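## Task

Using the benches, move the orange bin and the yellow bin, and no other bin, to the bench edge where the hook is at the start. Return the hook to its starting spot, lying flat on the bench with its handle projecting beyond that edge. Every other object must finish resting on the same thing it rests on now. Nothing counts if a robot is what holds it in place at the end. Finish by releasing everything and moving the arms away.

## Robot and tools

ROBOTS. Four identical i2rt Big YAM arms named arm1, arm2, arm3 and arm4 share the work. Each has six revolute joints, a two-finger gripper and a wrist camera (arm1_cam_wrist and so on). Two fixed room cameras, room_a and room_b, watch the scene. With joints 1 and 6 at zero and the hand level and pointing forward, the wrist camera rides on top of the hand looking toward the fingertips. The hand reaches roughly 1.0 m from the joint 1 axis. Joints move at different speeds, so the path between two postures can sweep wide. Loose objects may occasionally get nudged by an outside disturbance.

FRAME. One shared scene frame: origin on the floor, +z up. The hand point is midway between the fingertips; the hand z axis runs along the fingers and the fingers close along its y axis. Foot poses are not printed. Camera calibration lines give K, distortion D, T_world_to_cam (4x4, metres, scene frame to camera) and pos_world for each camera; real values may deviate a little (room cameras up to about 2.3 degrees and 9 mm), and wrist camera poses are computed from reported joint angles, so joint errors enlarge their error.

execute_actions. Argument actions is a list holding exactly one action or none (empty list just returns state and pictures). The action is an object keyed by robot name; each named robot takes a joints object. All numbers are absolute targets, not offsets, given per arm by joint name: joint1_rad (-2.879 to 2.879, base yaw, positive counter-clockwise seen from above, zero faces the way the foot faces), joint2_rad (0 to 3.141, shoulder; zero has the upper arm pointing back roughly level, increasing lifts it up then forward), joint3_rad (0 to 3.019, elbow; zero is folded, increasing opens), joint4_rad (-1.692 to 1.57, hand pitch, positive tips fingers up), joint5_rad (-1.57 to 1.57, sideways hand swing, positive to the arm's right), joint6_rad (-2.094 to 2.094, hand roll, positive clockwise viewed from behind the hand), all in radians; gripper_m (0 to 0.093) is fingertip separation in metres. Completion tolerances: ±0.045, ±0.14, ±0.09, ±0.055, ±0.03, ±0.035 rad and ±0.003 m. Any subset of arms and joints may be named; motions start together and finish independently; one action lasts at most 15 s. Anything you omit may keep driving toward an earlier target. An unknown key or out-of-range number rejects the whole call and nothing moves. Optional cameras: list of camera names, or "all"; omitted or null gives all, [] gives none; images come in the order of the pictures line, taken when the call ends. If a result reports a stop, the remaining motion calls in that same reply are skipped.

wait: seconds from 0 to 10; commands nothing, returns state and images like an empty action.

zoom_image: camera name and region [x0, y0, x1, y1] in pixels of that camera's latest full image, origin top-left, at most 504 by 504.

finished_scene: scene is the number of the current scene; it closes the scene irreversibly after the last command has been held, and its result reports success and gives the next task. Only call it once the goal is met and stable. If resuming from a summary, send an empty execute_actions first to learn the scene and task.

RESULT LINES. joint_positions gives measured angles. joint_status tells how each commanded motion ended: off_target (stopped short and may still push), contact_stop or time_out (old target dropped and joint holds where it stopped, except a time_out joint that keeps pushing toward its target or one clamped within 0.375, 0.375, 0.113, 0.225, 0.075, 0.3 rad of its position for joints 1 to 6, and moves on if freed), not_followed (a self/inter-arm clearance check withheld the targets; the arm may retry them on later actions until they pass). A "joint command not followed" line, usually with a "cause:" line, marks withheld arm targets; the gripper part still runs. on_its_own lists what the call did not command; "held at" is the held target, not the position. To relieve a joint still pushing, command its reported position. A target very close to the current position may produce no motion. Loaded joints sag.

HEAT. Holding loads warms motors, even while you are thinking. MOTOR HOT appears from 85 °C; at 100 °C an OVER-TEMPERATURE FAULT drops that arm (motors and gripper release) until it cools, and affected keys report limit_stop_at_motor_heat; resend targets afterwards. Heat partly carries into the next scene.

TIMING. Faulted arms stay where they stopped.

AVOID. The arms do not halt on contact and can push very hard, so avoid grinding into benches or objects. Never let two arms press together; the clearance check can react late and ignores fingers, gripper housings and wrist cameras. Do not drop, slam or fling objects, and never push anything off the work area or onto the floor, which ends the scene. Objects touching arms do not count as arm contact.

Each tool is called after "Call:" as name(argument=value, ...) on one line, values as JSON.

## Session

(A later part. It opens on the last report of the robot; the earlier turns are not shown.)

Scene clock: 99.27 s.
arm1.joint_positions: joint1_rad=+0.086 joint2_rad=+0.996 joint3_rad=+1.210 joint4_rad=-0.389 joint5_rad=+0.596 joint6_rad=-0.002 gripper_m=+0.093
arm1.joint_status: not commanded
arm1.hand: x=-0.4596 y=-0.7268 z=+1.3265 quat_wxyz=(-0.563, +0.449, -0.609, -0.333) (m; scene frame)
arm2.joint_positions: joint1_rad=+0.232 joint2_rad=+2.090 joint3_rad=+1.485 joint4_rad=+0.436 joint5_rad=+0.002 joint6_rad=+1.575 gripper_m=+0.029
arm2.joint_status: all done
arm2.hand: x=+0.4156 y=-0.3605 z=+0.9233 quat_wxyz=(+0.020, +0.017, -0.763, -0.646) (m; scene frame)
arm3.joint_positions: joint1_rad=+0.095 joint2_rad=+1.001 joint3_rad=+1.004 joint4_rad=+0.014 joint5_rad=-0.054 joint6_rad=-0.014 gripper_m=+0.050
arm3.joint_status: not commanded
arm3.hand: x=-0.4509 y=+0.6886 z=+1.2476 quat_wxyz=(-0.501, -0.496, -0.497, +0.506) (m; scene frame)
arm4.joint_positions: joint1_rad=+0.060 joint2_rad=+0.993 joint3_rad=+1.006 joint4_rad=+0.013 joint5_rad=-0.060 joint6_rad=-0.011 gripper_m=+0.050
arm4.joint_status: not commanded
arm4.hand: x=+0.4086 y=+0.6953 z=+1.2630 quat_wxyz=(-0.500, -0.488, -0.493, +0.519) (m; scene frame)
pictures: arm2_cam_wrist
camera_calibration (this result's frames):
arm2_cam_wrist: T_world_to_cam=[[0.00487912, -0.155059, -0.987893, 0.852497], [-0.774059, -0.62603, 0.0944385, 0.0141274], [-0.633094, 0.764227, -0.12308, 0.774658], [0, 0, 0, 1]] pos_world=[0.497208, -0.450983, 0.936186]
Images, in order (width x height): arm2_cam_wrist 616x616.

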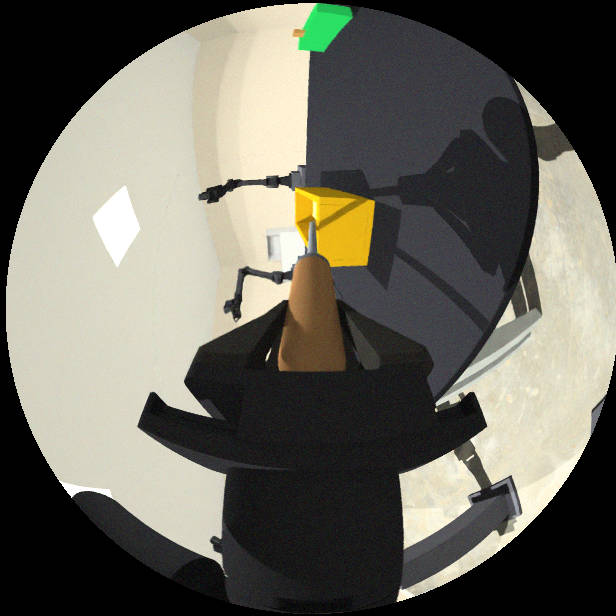

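Call:
execute_actions(actions=[{"arm2":{"joints":{"joint2_rad":1.93,"joint3_rad":1.26,"joint4_rad":0.57}}}], cameras=[])

Call:
execute_actions(actions=[{"arm2":{"joints":{"joint2_rad":1.805,"joint3_rad":1.05,"joint4_rad":0.65}}}], cameras=[])

Call:
execute_actions(actions=[{"arm2":{"joints":{"joint2_rad":1.69,"joint3_rad":0.87,"joint4_rad":0.71}}}], cameras=[])

Call:
execute_actions(actions=[{"arm2":{"joints":{"joint2_rad":1.585,"joint3_rad":0.72,"joint4_rad":0.76}}}], cameras=["arm2_cam_wrist","arm1_cam_wrist"])

Scene clock: 100.63 s.
arm1.joint_positions: joint1_rad=+0.086 joint2_rad=+0.996 joint3_rad=+1.210 joint4_rad=-0.389 joint5_rad=+0.596 joint6_rad=-0.002 gripper_m=+0.093
arm1.joint_status: not commanded
arm1.hand: x=-0.4596 y=-0.7268 z=+1.3265 quat_wxyz=(-0.563, +0.449, -0.609, -0.333) (m; scene frame)
arm2.joint_positions: joint1_rad=+0.232 joint2_rad=+1.955 joint3_rad=+1.254 joint4_rad=+0.525 joint5_rad=+0.002 joint6_rad=+1.575 gripper_m=+0.029
arm2.joint_status: all done
arm2.hand: x=+0.4191 y=-0.4247 z=+0.9226 quat_wxyz=(+0.020, +0.017, -0.765, -0.643) (m; scene frame)
arm3.joint_positions: joint1_rad=+0.095 joint2_rad=+1.001 joint3_rad=+1.004 joint4_rad=+0.014 joint5_rad=-0.054 joint6_rad=-0.014 gripper_m=+0.050
arm3.joint_status: not commanded
arm3.hand: x=-0.4509 y=+0.6886 z=+1.2476 quat_wxyz=(-0.501, -0.496, -0.497, +0.506) (m; scene frame)
arm4.joint_positions: joint1_rad=+0.060 joint2_rad=+0.993 joint3_rad=+1.006 joint4_rad=+0.013 joint5_rad=-0.060 joint6_rad=-0.011 gripper_m=+0.050
arm4.joint_status: not commanded
arm4.hand: x=+0.4086 y=+0.6953 z=+1.2630 quat_wxyz=(-0.500, -0.488, -0.493, +0.519) (m; scene frame)
pictures: none
No camera images: the call's "cameras" was empty. Leave "cameras" out to get every camera's image.

Scene clock: 101.50 s.
arm1.joint_positions: joint1_rad=+0.086 joint2_rad=+0.996 joint3_rad=+1.210 joint4_rad=-0.389 joint5_rad=+0.596 joint6_rad=-0.002 gripper_m=+0.093
arm1.joint_status: not commanded
arm1.hand: x=-0.4596 y=-0.7268 z=+1.3265 quat_wxyz=(-0.563, +0.449, -0.609, -0.333) (m; scene frame)
arm2.joint_positions: joint1_rad=+0.232 joint2_rad=+1.828 joint3_rad=+1.043 joint4_rad=+0.604 joint5_rad=+0.002 joint6_rad=+1.575 gripper_m=+0.029
arm2.joint_status: all done
arm2.hand: x=+0.4225 y=-0.4896 z=+0.9212 quat_wxyz=(+0.020, +0.017, -0.767, -0.641) (m; scene frame)
arm3.joint_positions: joint1_rad=+0.095 joint2_rad=+1.001 joint3_rad=+1.004 joint4_rad=+0.014 joint5_rad=-0.054 joint6_rad=-0.014 gripper_m=+0.050
arm3.joint_status: not commanded
arm3.hand: x=-0.4509 y=+0.6886 z=+1.2476 quat_wxyz=(-0.501, -0.496, -0.497, +0.506) (m; scene frame)
arm4.joint_positions: joint1_rad=+0.060 joint2_rad=+0.993 joint3_rad=+1.006 joint4_rad=+0.013 joint5_rad=-0.060 joint6_rad=-0.011 gripper_m=+0.050
arm4.joint_status: not commanded
arm4.hand: x=+0.4086 y=+0.6953 z=+1.2630 quat_wxyz=(-0.500, -0.488, -0.493, +0.519) (m; scene frame)
pictures: none
No camera images: the call's "cameras" was empty. Leave "cameras" out to get every camera's image.

Scene clock: 102.33 s.
arm1.joint_positions: joint1_rad=+0.086 joint2_rad=+0.996 joint3_rad=+1.210 joint4_rad=-0.389 joint5_rad=+0.596 joint6_rad=-0.002 gripper_m=+0.093
arm1.joint_status: not commanded
arm1.hand: x=-0.4596 y=-0.7268 z=+1.3265 quat_wxyz=(-0.563, +0.449, -0.609, -0.333) (m; scene frame)
arm2.joint_positions: joint1_rad=+0.232 joint2_rad=+1.709 joint3_rad=+0.861 joint4_rad=+0.663 joint5_rad=+0.002 joint6_rad=+1.575 gripper_m=+0.029
arm2.joint_status: all done
arm2.hand: x=+0.4257 y=-0.5498 z=+0.9201 quat_wxyz=(+0.020, +0.017, -0.768, -0.640) (m; scene frame)
arm3.joint_positions: joint1_rad=+0.095 joint2_rad=+1.001 joint3_rad=+1.004 joint4_rad=+0.014 joint5_rad=-0.054 joint6_rad=-0.014 gripper_m=+0.050
arm3.joint_status: not commanded
arm3.hand: x=-0.4509 y=+0.6886 z=+1.2476 quat_wxyz=(-0.501, -0.496, -0.497, +0.506) (m; scene frame)
arm4.joint_positions: joint1_rad=+0.060 joint2_rad=+0.993 joint3_rad=+1.006 joint4_rad=+0.013 joint5_rad=-0.060 joint6_rad=-0.011 gripper_m=+0.050
arm4.joint_status: not commanded
arm4.hand: x=+0.4086 y=+0.6953 z=+1.2630 quat_wxyz=(-0.500, -0.488, -0.493, +0.519) (m; scene frame)
pictures: none
No camera images: the call's "cameras" was empty. Leave "cameras" out to get every camera's image.

Scene clock: 103.13 s.
arm1.joint_positions: joint1_rad=+0.086 joint2_rad=+0.996 joint3_rad=+1.210 joint4_rad=-0.389 joint5_rad=+0.596 joint6_rad=-0.002 gripper_m=+0.093
arm1.joint_status: not commanded
arm1.hand: x=-0.4596 y=-0.7268 z=+1.3265 quat_wxyz=(-0.563, +0.449, -0.609, -0.333) (m; scene frame)
arm2.joint_positions: joint1_rad=+0.232 joint2_rad=+1.604 joint3_rad=+0.708 joint4_rad=+0.710 joint5_rad=+0.002 joint6_rad=+1.575 gripper_m=+0.029
arm2.joint_status: all done
arm2.hand: x=+0.4285 y=-0.6027 z=+0.9184 quat_wxyz=(+0.020, +0.017, -0.768, -0.640) (m; scene frame)
arm3.joint_positions: joint1_rad=+0.095 joint2_rad=+1.001 joint3_rad=+1.004 joint4_rad=+0.014 joint5_rad=-0.054 joint6_rad=-0.014 gripper_m=+0.050
arm3.joint_status: not commanded
arm3.hand: x=-0.4509 y=+0.6886 z=+1.2476 quat_wxyz=(-0.501, -0.496, -0.497, +0.506) (m; scene frame)
arm4.joint_positions: joint1_rad=+0.060 joint2_rad=+0.993 joint3_rad=+1.006 joint4_rad=+0.013 joint5_rad=-0.060 joint6_rad=-0.011 gripper_m=+0.050
arm4.joint_status: not commanded
arm4.hand: x=+0.4086 y=+0.6953 z=+1.2630 quat_wxyz=(-0.500, -0.488, -0.493, +0.519) (m; scene frame)
pictures: arm1_cam_wrist, arm2_cam_wrist
camera_calibration (this result's frames):
arm1_cam_wrist: T_world_to_cam=[[0.917357, -0.389049, 0.0842432, 0.0256441], [-0.214136, -0.660707, -0.719452, 0.38037], [0.335562, 0.641955, -0.689414, 1.65943], [0, 0, 0, 1]] pos_world=[-0.498916, -0.803989, 1.41553]
arm2_cam_wrist: T_world_to_cam=[[0.0057732, -0.171594, -0.985151, 0.797127], [-0.774099, -0.624426, 0.104227, -0.135084], [-0.633039, 0.762002, -0.136436, 0.978231], [0, 0, 0, 1]] pos_world=[0.510088, -0.692982, 0.932835]
Images, in order (width x height): arm1_cam_wrist 616x616, arm2_cam_wrist 616x616.

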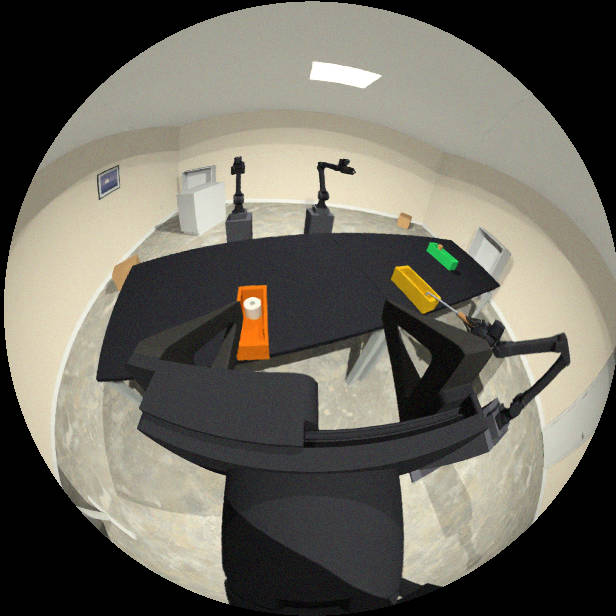

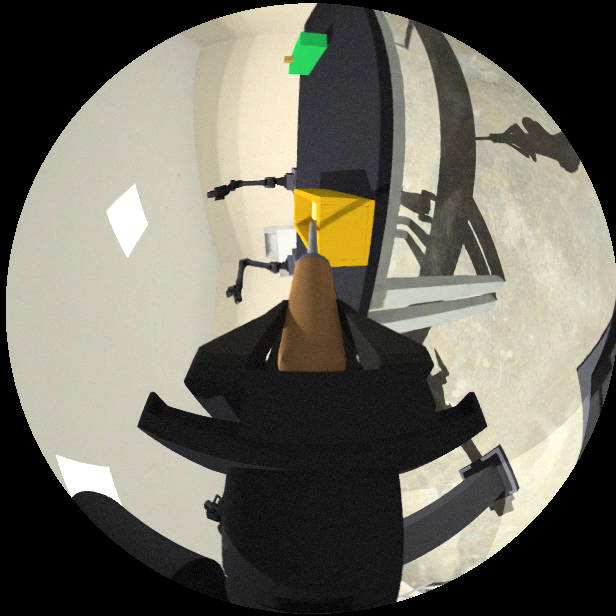

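Call:
execute_actions(actions=[{"arm2":{"joints":{"joint3_rad":0.97}}}], cameras=["arm2_cam_wrist"])

Call:
execute_actions(actions=[{"arm2":{"joints":{"joint1_rad":0.47,"joint3_rad":1.2,"joint4_rad":0.55}}}], cameras=[])

Call:
execute_actions(actions=[{"arm2":{"joints":{"joint1_rad":0.68,"joint2_rad":1.84,"joint3_rad":1.45,"joint4_rad":0.46}}}], cameras=[])

Call:
execute_actions(actions=[{"arm2":{"joints":{"joint2_rad":1.96}}}], cameras=["arm2_cam_wrist"])

Scene clock: 104.53 s.
arm1.joint_positions: joint1_rad=+0.086 joint2_rad=+0.996 joint3_rad=+1.210 joint4_rad=-0.389 joint5_rad=+0.596 joint6_rad=-0.002 gripper_m=+0.093
arm1.joint_status: not commanded
arm1.hand: x=-0.4596 y=-0.7268 z=+1.3265 quat_wxyz=(-0.563, +0.449, -0.609, -0.333) (m; scene frame)
arm2.joint_positions: joint1_rad=+0.232 joint2_rad=+1.611 joint3_rad=+0.916 joint4_rad=+0.710 joint5_rad=+0.002 joint6_rad=+1.575 gripper_m=+0.029
arm2.joint_status: all done
arm2.hand: x=+0.4257 y=-0.5415 z=+1.0208 quat_wxyz=(+0.022, +0.015, -0.700, -0.713) (m; scene frame)
arm3.joint_positions: joint1_rad=+0.095 joint2_rad=+1.001 joint3_rad=+1.004 joint4_rad=+0.014 joint5_rad=-0.054 joint6_rad=-0.014 gripper_m=+0.050
arm3.joint_status: not commanded
arm3.hand: x=-0.4509 y=+0.6886 z=+1.2476 quat_wxyz=(-0.501, -0.496, -0.497, +0.506) (m; scene frame)
arm4.joint_positions: joint1_rad=+0.060 joint2_rad=+0.993 joint3_rad=+1.006 joint4_rad=+0.013 joint5_rad=-0.060 joint6_rad=-0.011 gripper_m=+0.050
arm4.joint_status: not commanded
arm4.hand: x=+0.4086 y=+0.6953 z=+1.2630 quat_wxyz=(-0.500, -0.488, -0.493, +0.519) (m; scene frame)
pictures: arm2_cam_wrist
camera_calibration (this result's frames):
arm2_cam_wrist: T_world_to_cam=[[-0.00494702, 0.0282974, -0.999587, 1.03614], [-0.774212, -0.632769, -0.0140815, 0.00664979], [-0.632907, 0.773823, 0.0250386, 0.785262], [0, 0, 0, 1]] pos_world=[0.507272, -0.632766, 1.01614]
Images, in order (width x height): arm2_cam_wrist 616x616.

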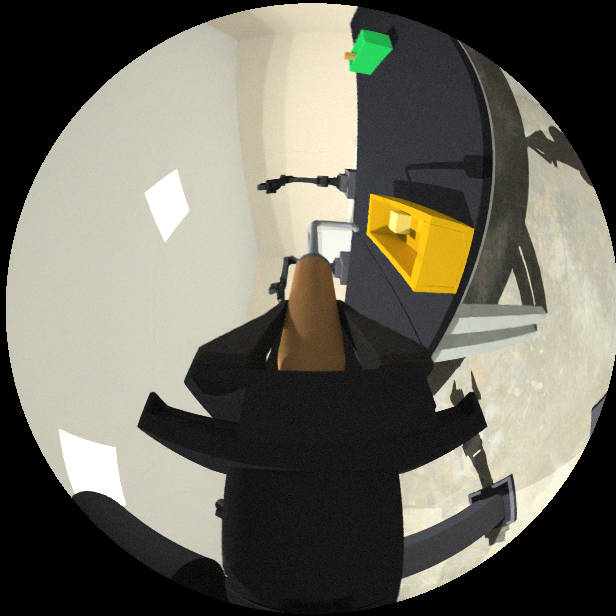

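Scene clock: 106.00 s.
arm1.joint_positions: joint1_rad=+0.086 joint2_rad=+0.996 joint3_rad=+1.210 joint4_rad=-0.389 joint5_rad=+0.596 joint6_rad=-0.002 gripper_m=+0.093
arm1.joint_status: not commanded
arm1.hand: x=-0.4596 y=-0.7268 z=+1.3265 quat_wxyz=(-0.563, +0.449, -0.609, -0.333) (m; scene frame)
arm2.joint_positions: joint1_rad=+0.467 joint2_rad=+1.616 joint3_rad=+1.131 joint4_rad=+0.537 joint5_rad=+0.001 joint6_rad=+1.575 gripper_m=+0.029
arm2.joint_status: all done
arm2.hand: x=+0.2640 y=-0.5231 z=+1.0972 quat_wxyz=(+0.107, +0.096, -0.680, -0.719) (m; scene frame)
arm3.joint_positions: joint1_rad=+0.095 joint2_rad=+1.001 joint3_rad=+1.004 joint4_rad=+0.014 joint5_rad=-0.054 joint6_rad=-0.014 gripper_m=+0.050
arm3.joint_status: not commanded
arm3.hand: x=-0.4509 y=+0.6886 z=+1.2476 quat_wxyz=(-0.501, -0.496, -0.497, +0.506) (m; scene frame)
arm4.joint_positions: joint1_rad=+0.060 joint2_rad=+0.993 joint3_rad=+1.006 joint4_rad=+0.013 joint5_rad=-0.060 joint6_rad=-0.011 gripper_m=+0.050
arm4.joint_status: not commanded
arm4.hand: x=+0.4086 y=+0.6953 z=+1.2630 quat_wxyz=(-0.500, -0.488, -0.493, +0.519) (m; scene frame)
pictures: none
No camera images: the call's "cameras" was empty. Leave "cameras" out to get every camera's image.

Scene clock: 108.17 s.
arm1.joint_positions: joint1_rad=+0.086 joint2_rad=+0.996 joint3_rad=+1.210 joint4_rad=-0.389 joint5_rad=+0.596 joint6_rad=-0.002 gripper_m=+0.093
arm1.joint_status: not commanded
arm1.hand: x=-0.4596 y=-0.7268 z=+1.3265 quat_wxyz=(-0.563, +0.449, -0.609, -0.333) (m; scene frame)
arm2.joint_positions: joint1_rad=+0.674 joint2_rad=+1.892 joint3_rad=+1.359 joint4_rad=+0.437 joint5_rad=+0.001 joint6_rad=+1.575 gripper_m=+0.029
arm2.joint_status: joint3_rad time_out (moved +0.228 of +0.319); the others done
arm2.on_its_own: joint3_rad reads +1.359 and still pushes toward +1.450 since a time_out
arm2.hand: x=+0.0889 y=-0.4987 z=+1.0087 quat_wxyz=(+0.168, +0.178, -0.716, -0.654) (m; scene frame)
arm3.joint_positions: joint1_rad=+0.095 joint2_rad=+1.001 joint3_rad=+1.004 joint4_rad=+0.014 joint5_rad=-0.054 joint6_rad=-0.014 gripper_m=+0.050
arm3.joint_status: not commanded
arm3.hand: x=-0.4509 y=+0.6886 z=+1.2476 quat_wxyz=(-0.501, -0.496, -0.497, +0.506) (m; scene frame)
arm4.joint_positions: joint1_rad=+0.060 joint2_rad=+0.993 joint3_rad=+1.006 joint4_rad=+0.013 joint5_rad=-0.060 joint6_rad=-0.011 gripper_m=+0.050
arm4.joint_status: not commanded
arm4.hand: x=+0.4086 y=+0.6953 z=+1.2630 quat_wxyz=(-0.500, -0.488, -0.493, +0.519) (m; scene frame)
pictures: none
No camera images: the call's "cameras" was empty. Leave "cameras" out to get every camera's image.

not run: a stop came earlier in this reply.

Call:
execute_actions(actions=[{"arm2":{"joints":{"joint2_rad":1.97}}}], cameras=[])

Call:
execute_actions(actions=[{"arm2":{"joints":{"joint6_rad":0,"joint4_rad":0.4}}}], cameras=["arm2_cam_wrist"])

Call:
execute_actions(actions=[{"arm2":{"joints":{"joint1_rad":0.82,"joint2_rad":2.27,"joint3_rad":1.77,"joint4_rad":0.66,"joint5_rad":0.535}}}], cameras=[])

Call:
execute_actions(actions=[{"arm2":{"joints":{"joint2_rad":2.46,"joint4_rad":0.79}}}], cameras=["arm2_cam_wrist"])

Scene clock: 109.60 s.
arm1.joint_positions: joint1_rad=+0.086 joint2_rad=+0.996 joint3_rad=+1.210 joint4_rad=-0.389 joint5_rad=+0.596 joint6_rad=-0.002 gripper_m=+0.093
arm1.joint_status: not commanded
arm1.hand: x=-0.4596 y=-0.7268 z=+1.3265 quat_wxyz=(-0.563, +0.449, -0.609, -0.333) (m; scene frame)
arm2.joint_positions: joint1_rad=+0.674 joint2_rad=+2.017 joint3_rad=+1.379 joint4_rad=+0.437 joint5_rad=+0.001 joint6_rad=+1.576 gripper_m=+0.029
arm2.joint_status: all done
arm2.hand: x=+0.0815 y=-0.4856 z=+0.9241 quat_wxyz=(+0.158, +0.186, -0.750, -0.615) (m; scene frame)
arm3.joint_positions: joint1_rad=+0.095 joint2_rad=+1.001 joint3_rad=+1.004 joint4_rad=+0.014 joint5_rad=-0.054 joint6_rad=-0.014 gripper_m=+0.050
arm3.joint_status: not commanded
arm3.hand: x=-0.4509 y=+0.6886 z=+1.2476 quat_wxyz=(-0.501, -0.496, -0.497, +0.506) (m; scene frame)
arm4.joint_positions: joint1_rad=+0.060 joint2_rad=+0.993 joint3_rad=+1.006 joint4_rad=+0.013 joint5_rad=-0.060 joint6_rad=-0.011 gripper_m=+0.050
arm4.joint_status: not commanded
arm4.hand: x=+0.4086 y=+0.6953 z=+1.2630 quat_wxyz=(-0.500, -0.488, -0.493, +0.519) (m; scene frame)
pictures: none
No camera images: the call's "cameras" was empty. Leave "cameras" out to get every camera's image.

Scene clock: 111.77 s.
arm1.joint_positions: joint1_rad=+0.086 joint2_rad=+0.996 joint3_rad=+1.210 joint4_rad=-0.389 joint5_rad=+0.596 joint6_rad=-0.002 gripper_m=+0.093
arm1.joint_status: not commanded
arm1.hand: x=-0.4596 y=-0.7268 z=+1.3265 quat_wxyz=(-0.563, +0.449, -0.609, -0.333) (m; scene frame)
arm2.joint_positions: joint1_rad=+0.674 joint2_rad=+2.006 joint3_rad=+1.380 joint4_rad=+0.389 joint5_rad=+0.000 joint6_rad=+0.011 gripper_m=+0.029
arm2.joint_status: all done
arm2.hand: x=+0.0826 y=-0.4881 z=+0.9208 quat_wxyz=(-0.314, +0.671, -0.406, -0.535) (m; scene frame)
arm3.joint_positions: joint1_rad=+0.095 joint2_rad=+1.001 joint3_rad=+1.004 joint4_rad=+0.014 joint5_rad=-0.054 joint6_rad=-0.014 gripper_m=+0.050
arm3.joint_status: not commanded
arm3.hand: x=-0.4509 y=+0.6886 z=+1.2476 quat_wxyz=(-0.501, -0.496, -0.497, +0.506) (m; scene frame)
arm4.joint_positions: joint1_rad=+0.060 joint2_rad=+0.993 joint3_rad=+1.006 joint4_rad=+0.013 joint5_rad=-0.060 joint6_rad=-0.011 gripper_m=+0.050
arm4.joint_status: not commanded
arm4.hand: x=+0.4086 y=+0.6953 z=+1.2630 quat_wxyz=(-0.500, -0.488, -0.493, +0.519) (m; scene frame)
pictures: arm2_cam_wrist
camera_calibration (this result's frames):
arm2_cam_wrist: T_world_to_cam=[[0.875678, 0.482791, -0.0100946, 0.170862], [0.362059, -0.670242, -0.647834, 0.244786], [-0.319534, 0.563639, -0.761715, 1.1253], [0, 0, 0, 1]] pos_world=[0.121325, -0.552687, 1.01746]
Images, in order (width x height): arm2_cam_wrist 616x616.

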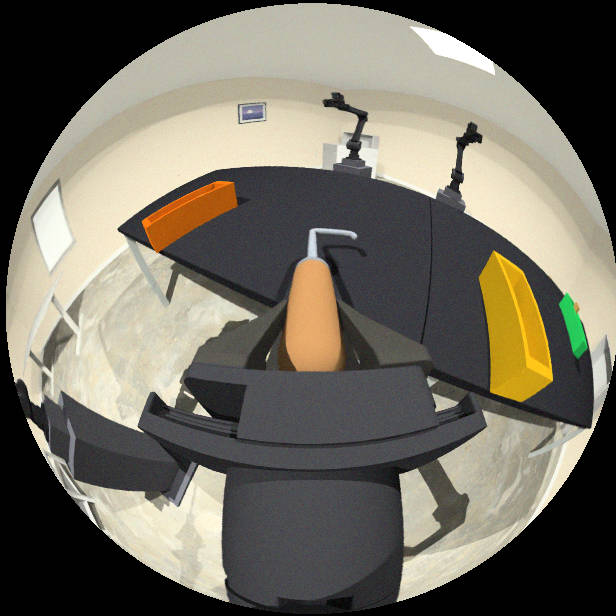

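Scene clock: 113.17 s.
arm1.joint_positions: joint1_rad=+0.086 joint2_rad=+0.996 joint3_rad=+1.210 joint4_rad=-0.389 joint5_rad=+0.596 joint6_rad=-0.002 gripper_m=+0.093
arm1.joint_status: not commanded
arm1.hand: x=-0.4596 y=-0.7268 z=+1.3265 quat_wxyz=(-0.563, +0.449, -0.609, -0.333) (m; scene frame)
arm2.joint_positions: joint1_rad=+0.816 joint2_rad=+2.309 joint3_rad=+1.687 joint4_rad=+0.606 joint5_rad=+0.534 joint6_rad=+0.006 gripper_m=+0.029
arm2.joint_status: all done
arm2.hand: x=+0.0180 y=-0.4414 z=+0.8972 quat_wxyz=(-0.471, +0.527, -0.476, -0.523) (m; scene frame)
arm3.joint_positions: joint1_rad=+0.095 joint2_rad=+1.001 joint3_rad=+1.004 joint4_rad=+0.014 joint5_rad=-0.054 joint6_rad=-0.014 gripper_m=+0.050
arm3.joint_status: not commanded
arm3.hand: x=-0.4509 y=+0.6886 z=+1.2476 quat_wxyz=(-0.501, -0.496, -0.497, +0.506) (m; scene frame)
arm4.joint_positions: joint1_rad=+0.060 joint2_rad=+0.993 joint3_rad=+1.006 joint4_rad=+0.013 joint5_rad=-0.060 joint6_rad=-0.011 gripper_m=+0.050
arm4.joint_status: not commanded
arm4.hand: x=+0.4086 y=+0.6953 z=+1.2630 quat_wxyz=(-0.500, -0.488, -0.493, +0.519) (m; scene frame)
pictures: none
No camera images: the call's "cameras" was empty. Leave "cameras" out to get every camera's image.

Scene clock: 114.23 s.
arm1.joint_positions: joint1_rad=+0.086 joint2_rad=+0.996 joint3_rad=+1.210 joint4_rad=-0.389 joint5_rad=+0.596 joint6_rad=-0.002 gripper_m=+0.093
arm1.joint_status: not commanded
arm1.hand: x=-0.4596 y=-0.7268 z=+1.3265 quat_wxyz=(-0.563, +0.449, -0.609, -0.333) (m; scene frame)
arm2.joint_positions: joint1_rad=+0.816 joint2_rad=+2.477 joint3_rad=+1.720 joint4_rad=+0.762 joint5_rad=+0.534 joint6_rad=-0.004 gripper_m=+0.029
arm2.joint_status: all done
arm2.hand: x=+0.0164 y=-0.4395 z=+0.8073 quat_wxyz=(-0.475, +0.522, -0.472, -0.528) (m; scene frame)
arm3.joint_positions: joint1_rad=+0.095 joint2_rad=+1.001 joint3_rad=+1.004 joint4_rad=+0.014 joint5_rad=-0.054 joint6_rad=-0.014 gripper_m=+0.050
arm3.joint_status: not commanded
arm3.hand: x=-0.4509 y=+0.6886 z=+1.2476 quat_wxyz=(-0.501, -0.496, -0.497, +0.506) (m; scene frame)
arm4.joint_positions: joint1_rad=+0.060 joint2_rad=+0.993 joint3_rad=+1.006 joint4_rad=+0.013 joint5_rad=-0.060 joint6_rad=-0.011 gripper_m=+0.050
arm4.joint_status: not commanded
arm4.hand: x=+0.4086 y=+0.6953 z=+1.2630 quat_wxyz=(-0.500, -0.488, -0.493, +0.519) (m; scene frame)
pictures: arm2_cam_wrist
camera_calibration (this result's frames):
arm2_cam_wrist: T_world_to_cam=[[0.993642, 0.112542, 0.00319964, 0.0289048], [0.0684462, -0.581263, -0.810832, 0.403313], [-0.089393, 0.805896, -0.58527, 0.950532], [0, 0, 0, 1]] pos_world=[0.0286447, -0.534852, 0.883244]
Images, in order (width x height): arm2_cam_wrist 616x616.

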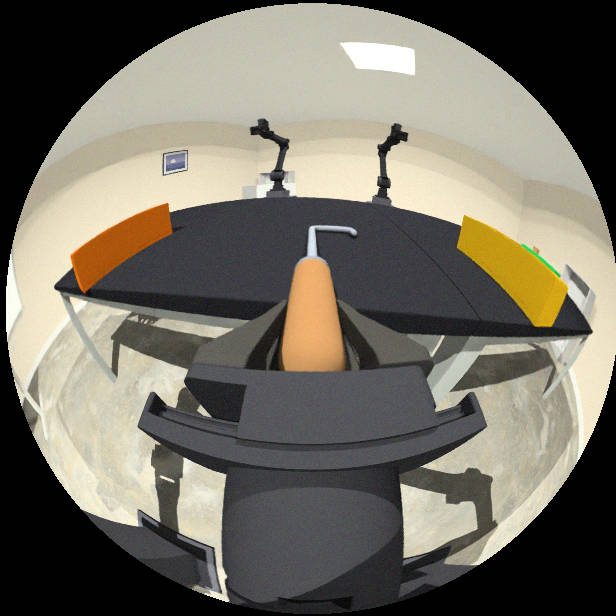

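Call:
execute_actions(actions=[{"arm2":{"joints":{"joint1_rad":0.838,"joint2_rad":2.485}}}], cameras=[])

Call:
execute_actions(actions=[{"arm2":{"joints":{"gripper_m":0.093}}}], cameras=[])

Call:
execute_actions(actions=[{"arm2":{"joints":{"joint2_rad":1.5}}}], cameras=["room_a","room_b"])

Scene clock: 115.13 s.
arm1.joint_positions: joint1_rad=+0.086 joint2_rad=+0.996 joint3_rad=+1.210 joint4_rad=-0.389 joint5_rad=+0.596 joint6_rad=-0.002 gripper_m=+0.093
arm1.joint_status: not commanded
arm1.hand: x=-0.4596 y=-0.7268 z=+1.3265 quat_wxyz=(-0.563, +0.449, -0.609, -0.333) (m; scene frame)
arm2.joint_positions: joint1_rad=+0.822 joint2_rad=+2.477 joint3_rad=+1.720 joint4_rad=+0.762 joint5_rad=+0.537 joint6_rad=-0.004 gripper_m=+0.029
arm2.joint_status: all done
arm2.hand: x=+0.0126 y=-0.4420 z=+0.8073 quat_wxyz=(-0.474, +0.523, -0.472, -0.529) (m; scene frame)
arm3.joint_positions: joint1_rad=+0.095 joint2_rad=+1.001 joint3_rad=+1.004 joint4_rad=+0.014 joint5_rad=-0.054 joint6_rad=-0.014 gripper_m=+0.050
arm3.joint_status: not commanded
arm3.hand: x=-0.4509 y=+0.6886 z=+1.2476 quat_wxyz=(-0.501, -0.496, -0.497, +0.506) (m; scene frame)
arm4.joint_positions: joint1_rad=+0.060 joint2_rad=+0.993 joint3_rad=+1.006 joint4_rad=+0.013 joint5_rad=-0.060 joint6_rad=-0.011 gripper_m=+0.050
arm4.joint_status: not commanded
arm4.hand: x=+0.4086 y=+0.6953 z=+1.2630 quat_wxyz=(-0.500, -0.488, -0.493, +0.519) (m; scene frame)
pictures: none
No camera images: the call's "cameras" was empty. Leave "cameras" out to get every camera's image.

Scene clock: 115.87 s.
arm1.joint_positions: joint1_rad=+0.086 joint2_rad=+0.996 joint3_rad=+1.210 joint4_rad=-0.389 joint5_rad=+0.596 joint6_rad=-0.002 gripper_m=+0.093
arm1.joint_status: not commanded
arm1.hand: x=-0.4596 y=-0.7268 z=+1.3265 quat_wxyz=(-0.563, +0.449, -0.609, -0.333) (m; scene frame)
arm2.joint_positions: joint1_rad=+0.829 joint2_rad=+2.477 joint3_rad=+1.721 joint4_rad=+0.762 joint5_rad=+0.537 joint6_rad=-0.004 gripper_m=+0.093
arm2.joint_status: all done
arm2.hand: x=+0.0068 y=-0.4451 z=+0.8081 quat_wxyz=(-0.472, +0.524, -0.469, -0.531) (m; scene frame)
arm3.joint_positions: joint1_rad=+0.095 joint2_rad=+1.001 joint3_rad=+1.004 joint4_rad=+0.014 joint5_rad=-0.054 joint6_rad=-0.014 gripper_m=+0.050
arm3.joint_status: not commanded
arm3.hand: x=-0.4509 y=+0.6886 z=+1.2476 quat_wxyz=(-0.501, -0.496, -0.497, +0.506) (m; scene frame)
arm4.joint_positions: joint1_rad=+0.060 joint2_rad=+0.993 joint3_rad=+1.006 joint4_rad=+0.013 joint5_rad=-0.060 joint6_rad=-0.011 gripper_m=+0.050
arm4.joint_status: not commanded
arm4.hand: x=+0.4086 y=+0.6953 z=+1.2630 quat_wxyz=(-0.500, -0.488, -0.493, +0.519) (m; scene frame)
pictures: none
No camera images: the call's "cameras" was empty. Leave "cameras" out to get every camera's image.

Scene clock: 117.97 s.
arm1.joint_positions: joint1_rad=+0.086 joint2_rad=+0.996 joint3_rad=+1.210 joint4_rad=-0.389 joint5_rad=+0.596 joint6_rad=-0.002 gripper_m=+0.093
arm1.joint_status: not commanded
arm1.hand: x=-0.4596 y=-0.7268 z=+1.3265 quat_wxyz=(-0.563, +0.449, -0.609, -0.333) (m; scene frame)
arm2.joint_positions: joint1_rad=+0.829 joint2_rad=+1.509 joint3_rad=+1.761 joint4_rad=+0.791 joint5_rad=+0.536 joint6_rad=-0.004 gripper_m=+0.093
arm2.joint_status: all done
arm2.hand: x=+0.2001 y=-0.6974 z=+1.5558 quat_wxyz=(-0.476, +0.110, -0.340, -0.803) (m; scene frame)
arm3.joint_positions: joint1_rad=+0.095 joint2_rad=+1.001 joint3_rad=+1.004 joint4_rad=+0.014 joint5_rad=-0.054 joint6_rad=-0.014 gripper_m=+0.050
arm3.joint_status: not commanded
arm3.hand: x=-0.4509 y=+0.6886 z=+1.2476 quat_wxyz=(-0.501, -0.496, -0.497, +0.506) (m; scene frame)
arm4.joint_positions: joint1_rad=+0.060 joint2_rad=+0.993 joint3_rad=+1.006 joint4_rad=+0.013 joint5_rad=-0.060 joint6_rad=-0.011 gripper_m=+0.050
arm4.joint_status: not commanded
arm4.hand: x=+0.4086 y=+0.6953 z=+1.2630 quat_wxyz=(-0.500, -0.488, -0.493, +0.519) (m; scene frame)
pictures: room_a, room_b
Images, in order (width x height): room_a 896x504, room_b 896x504.

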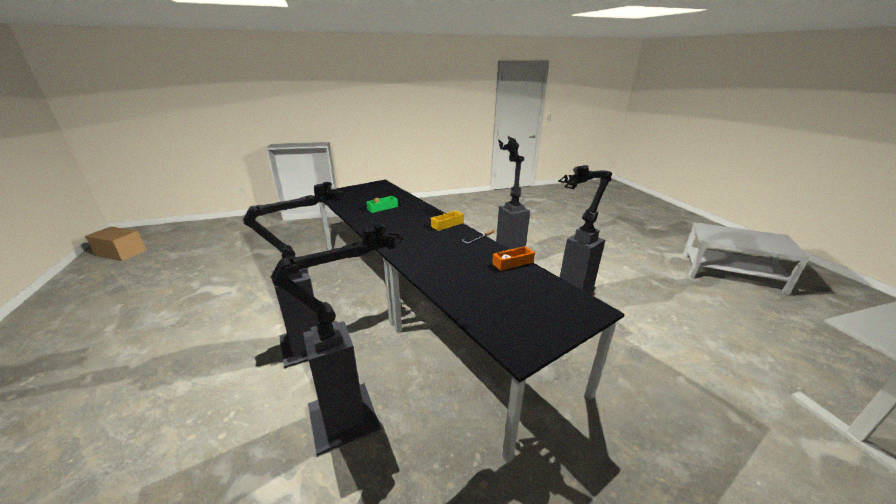

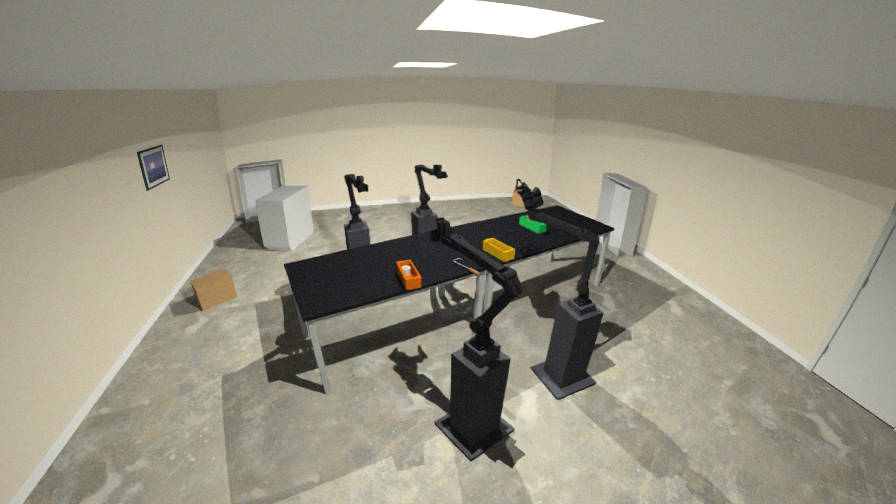

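The hook is within about 2 cm of where it started.

Call:
finished_scene(scene=1)

The scene is finished: the task was done.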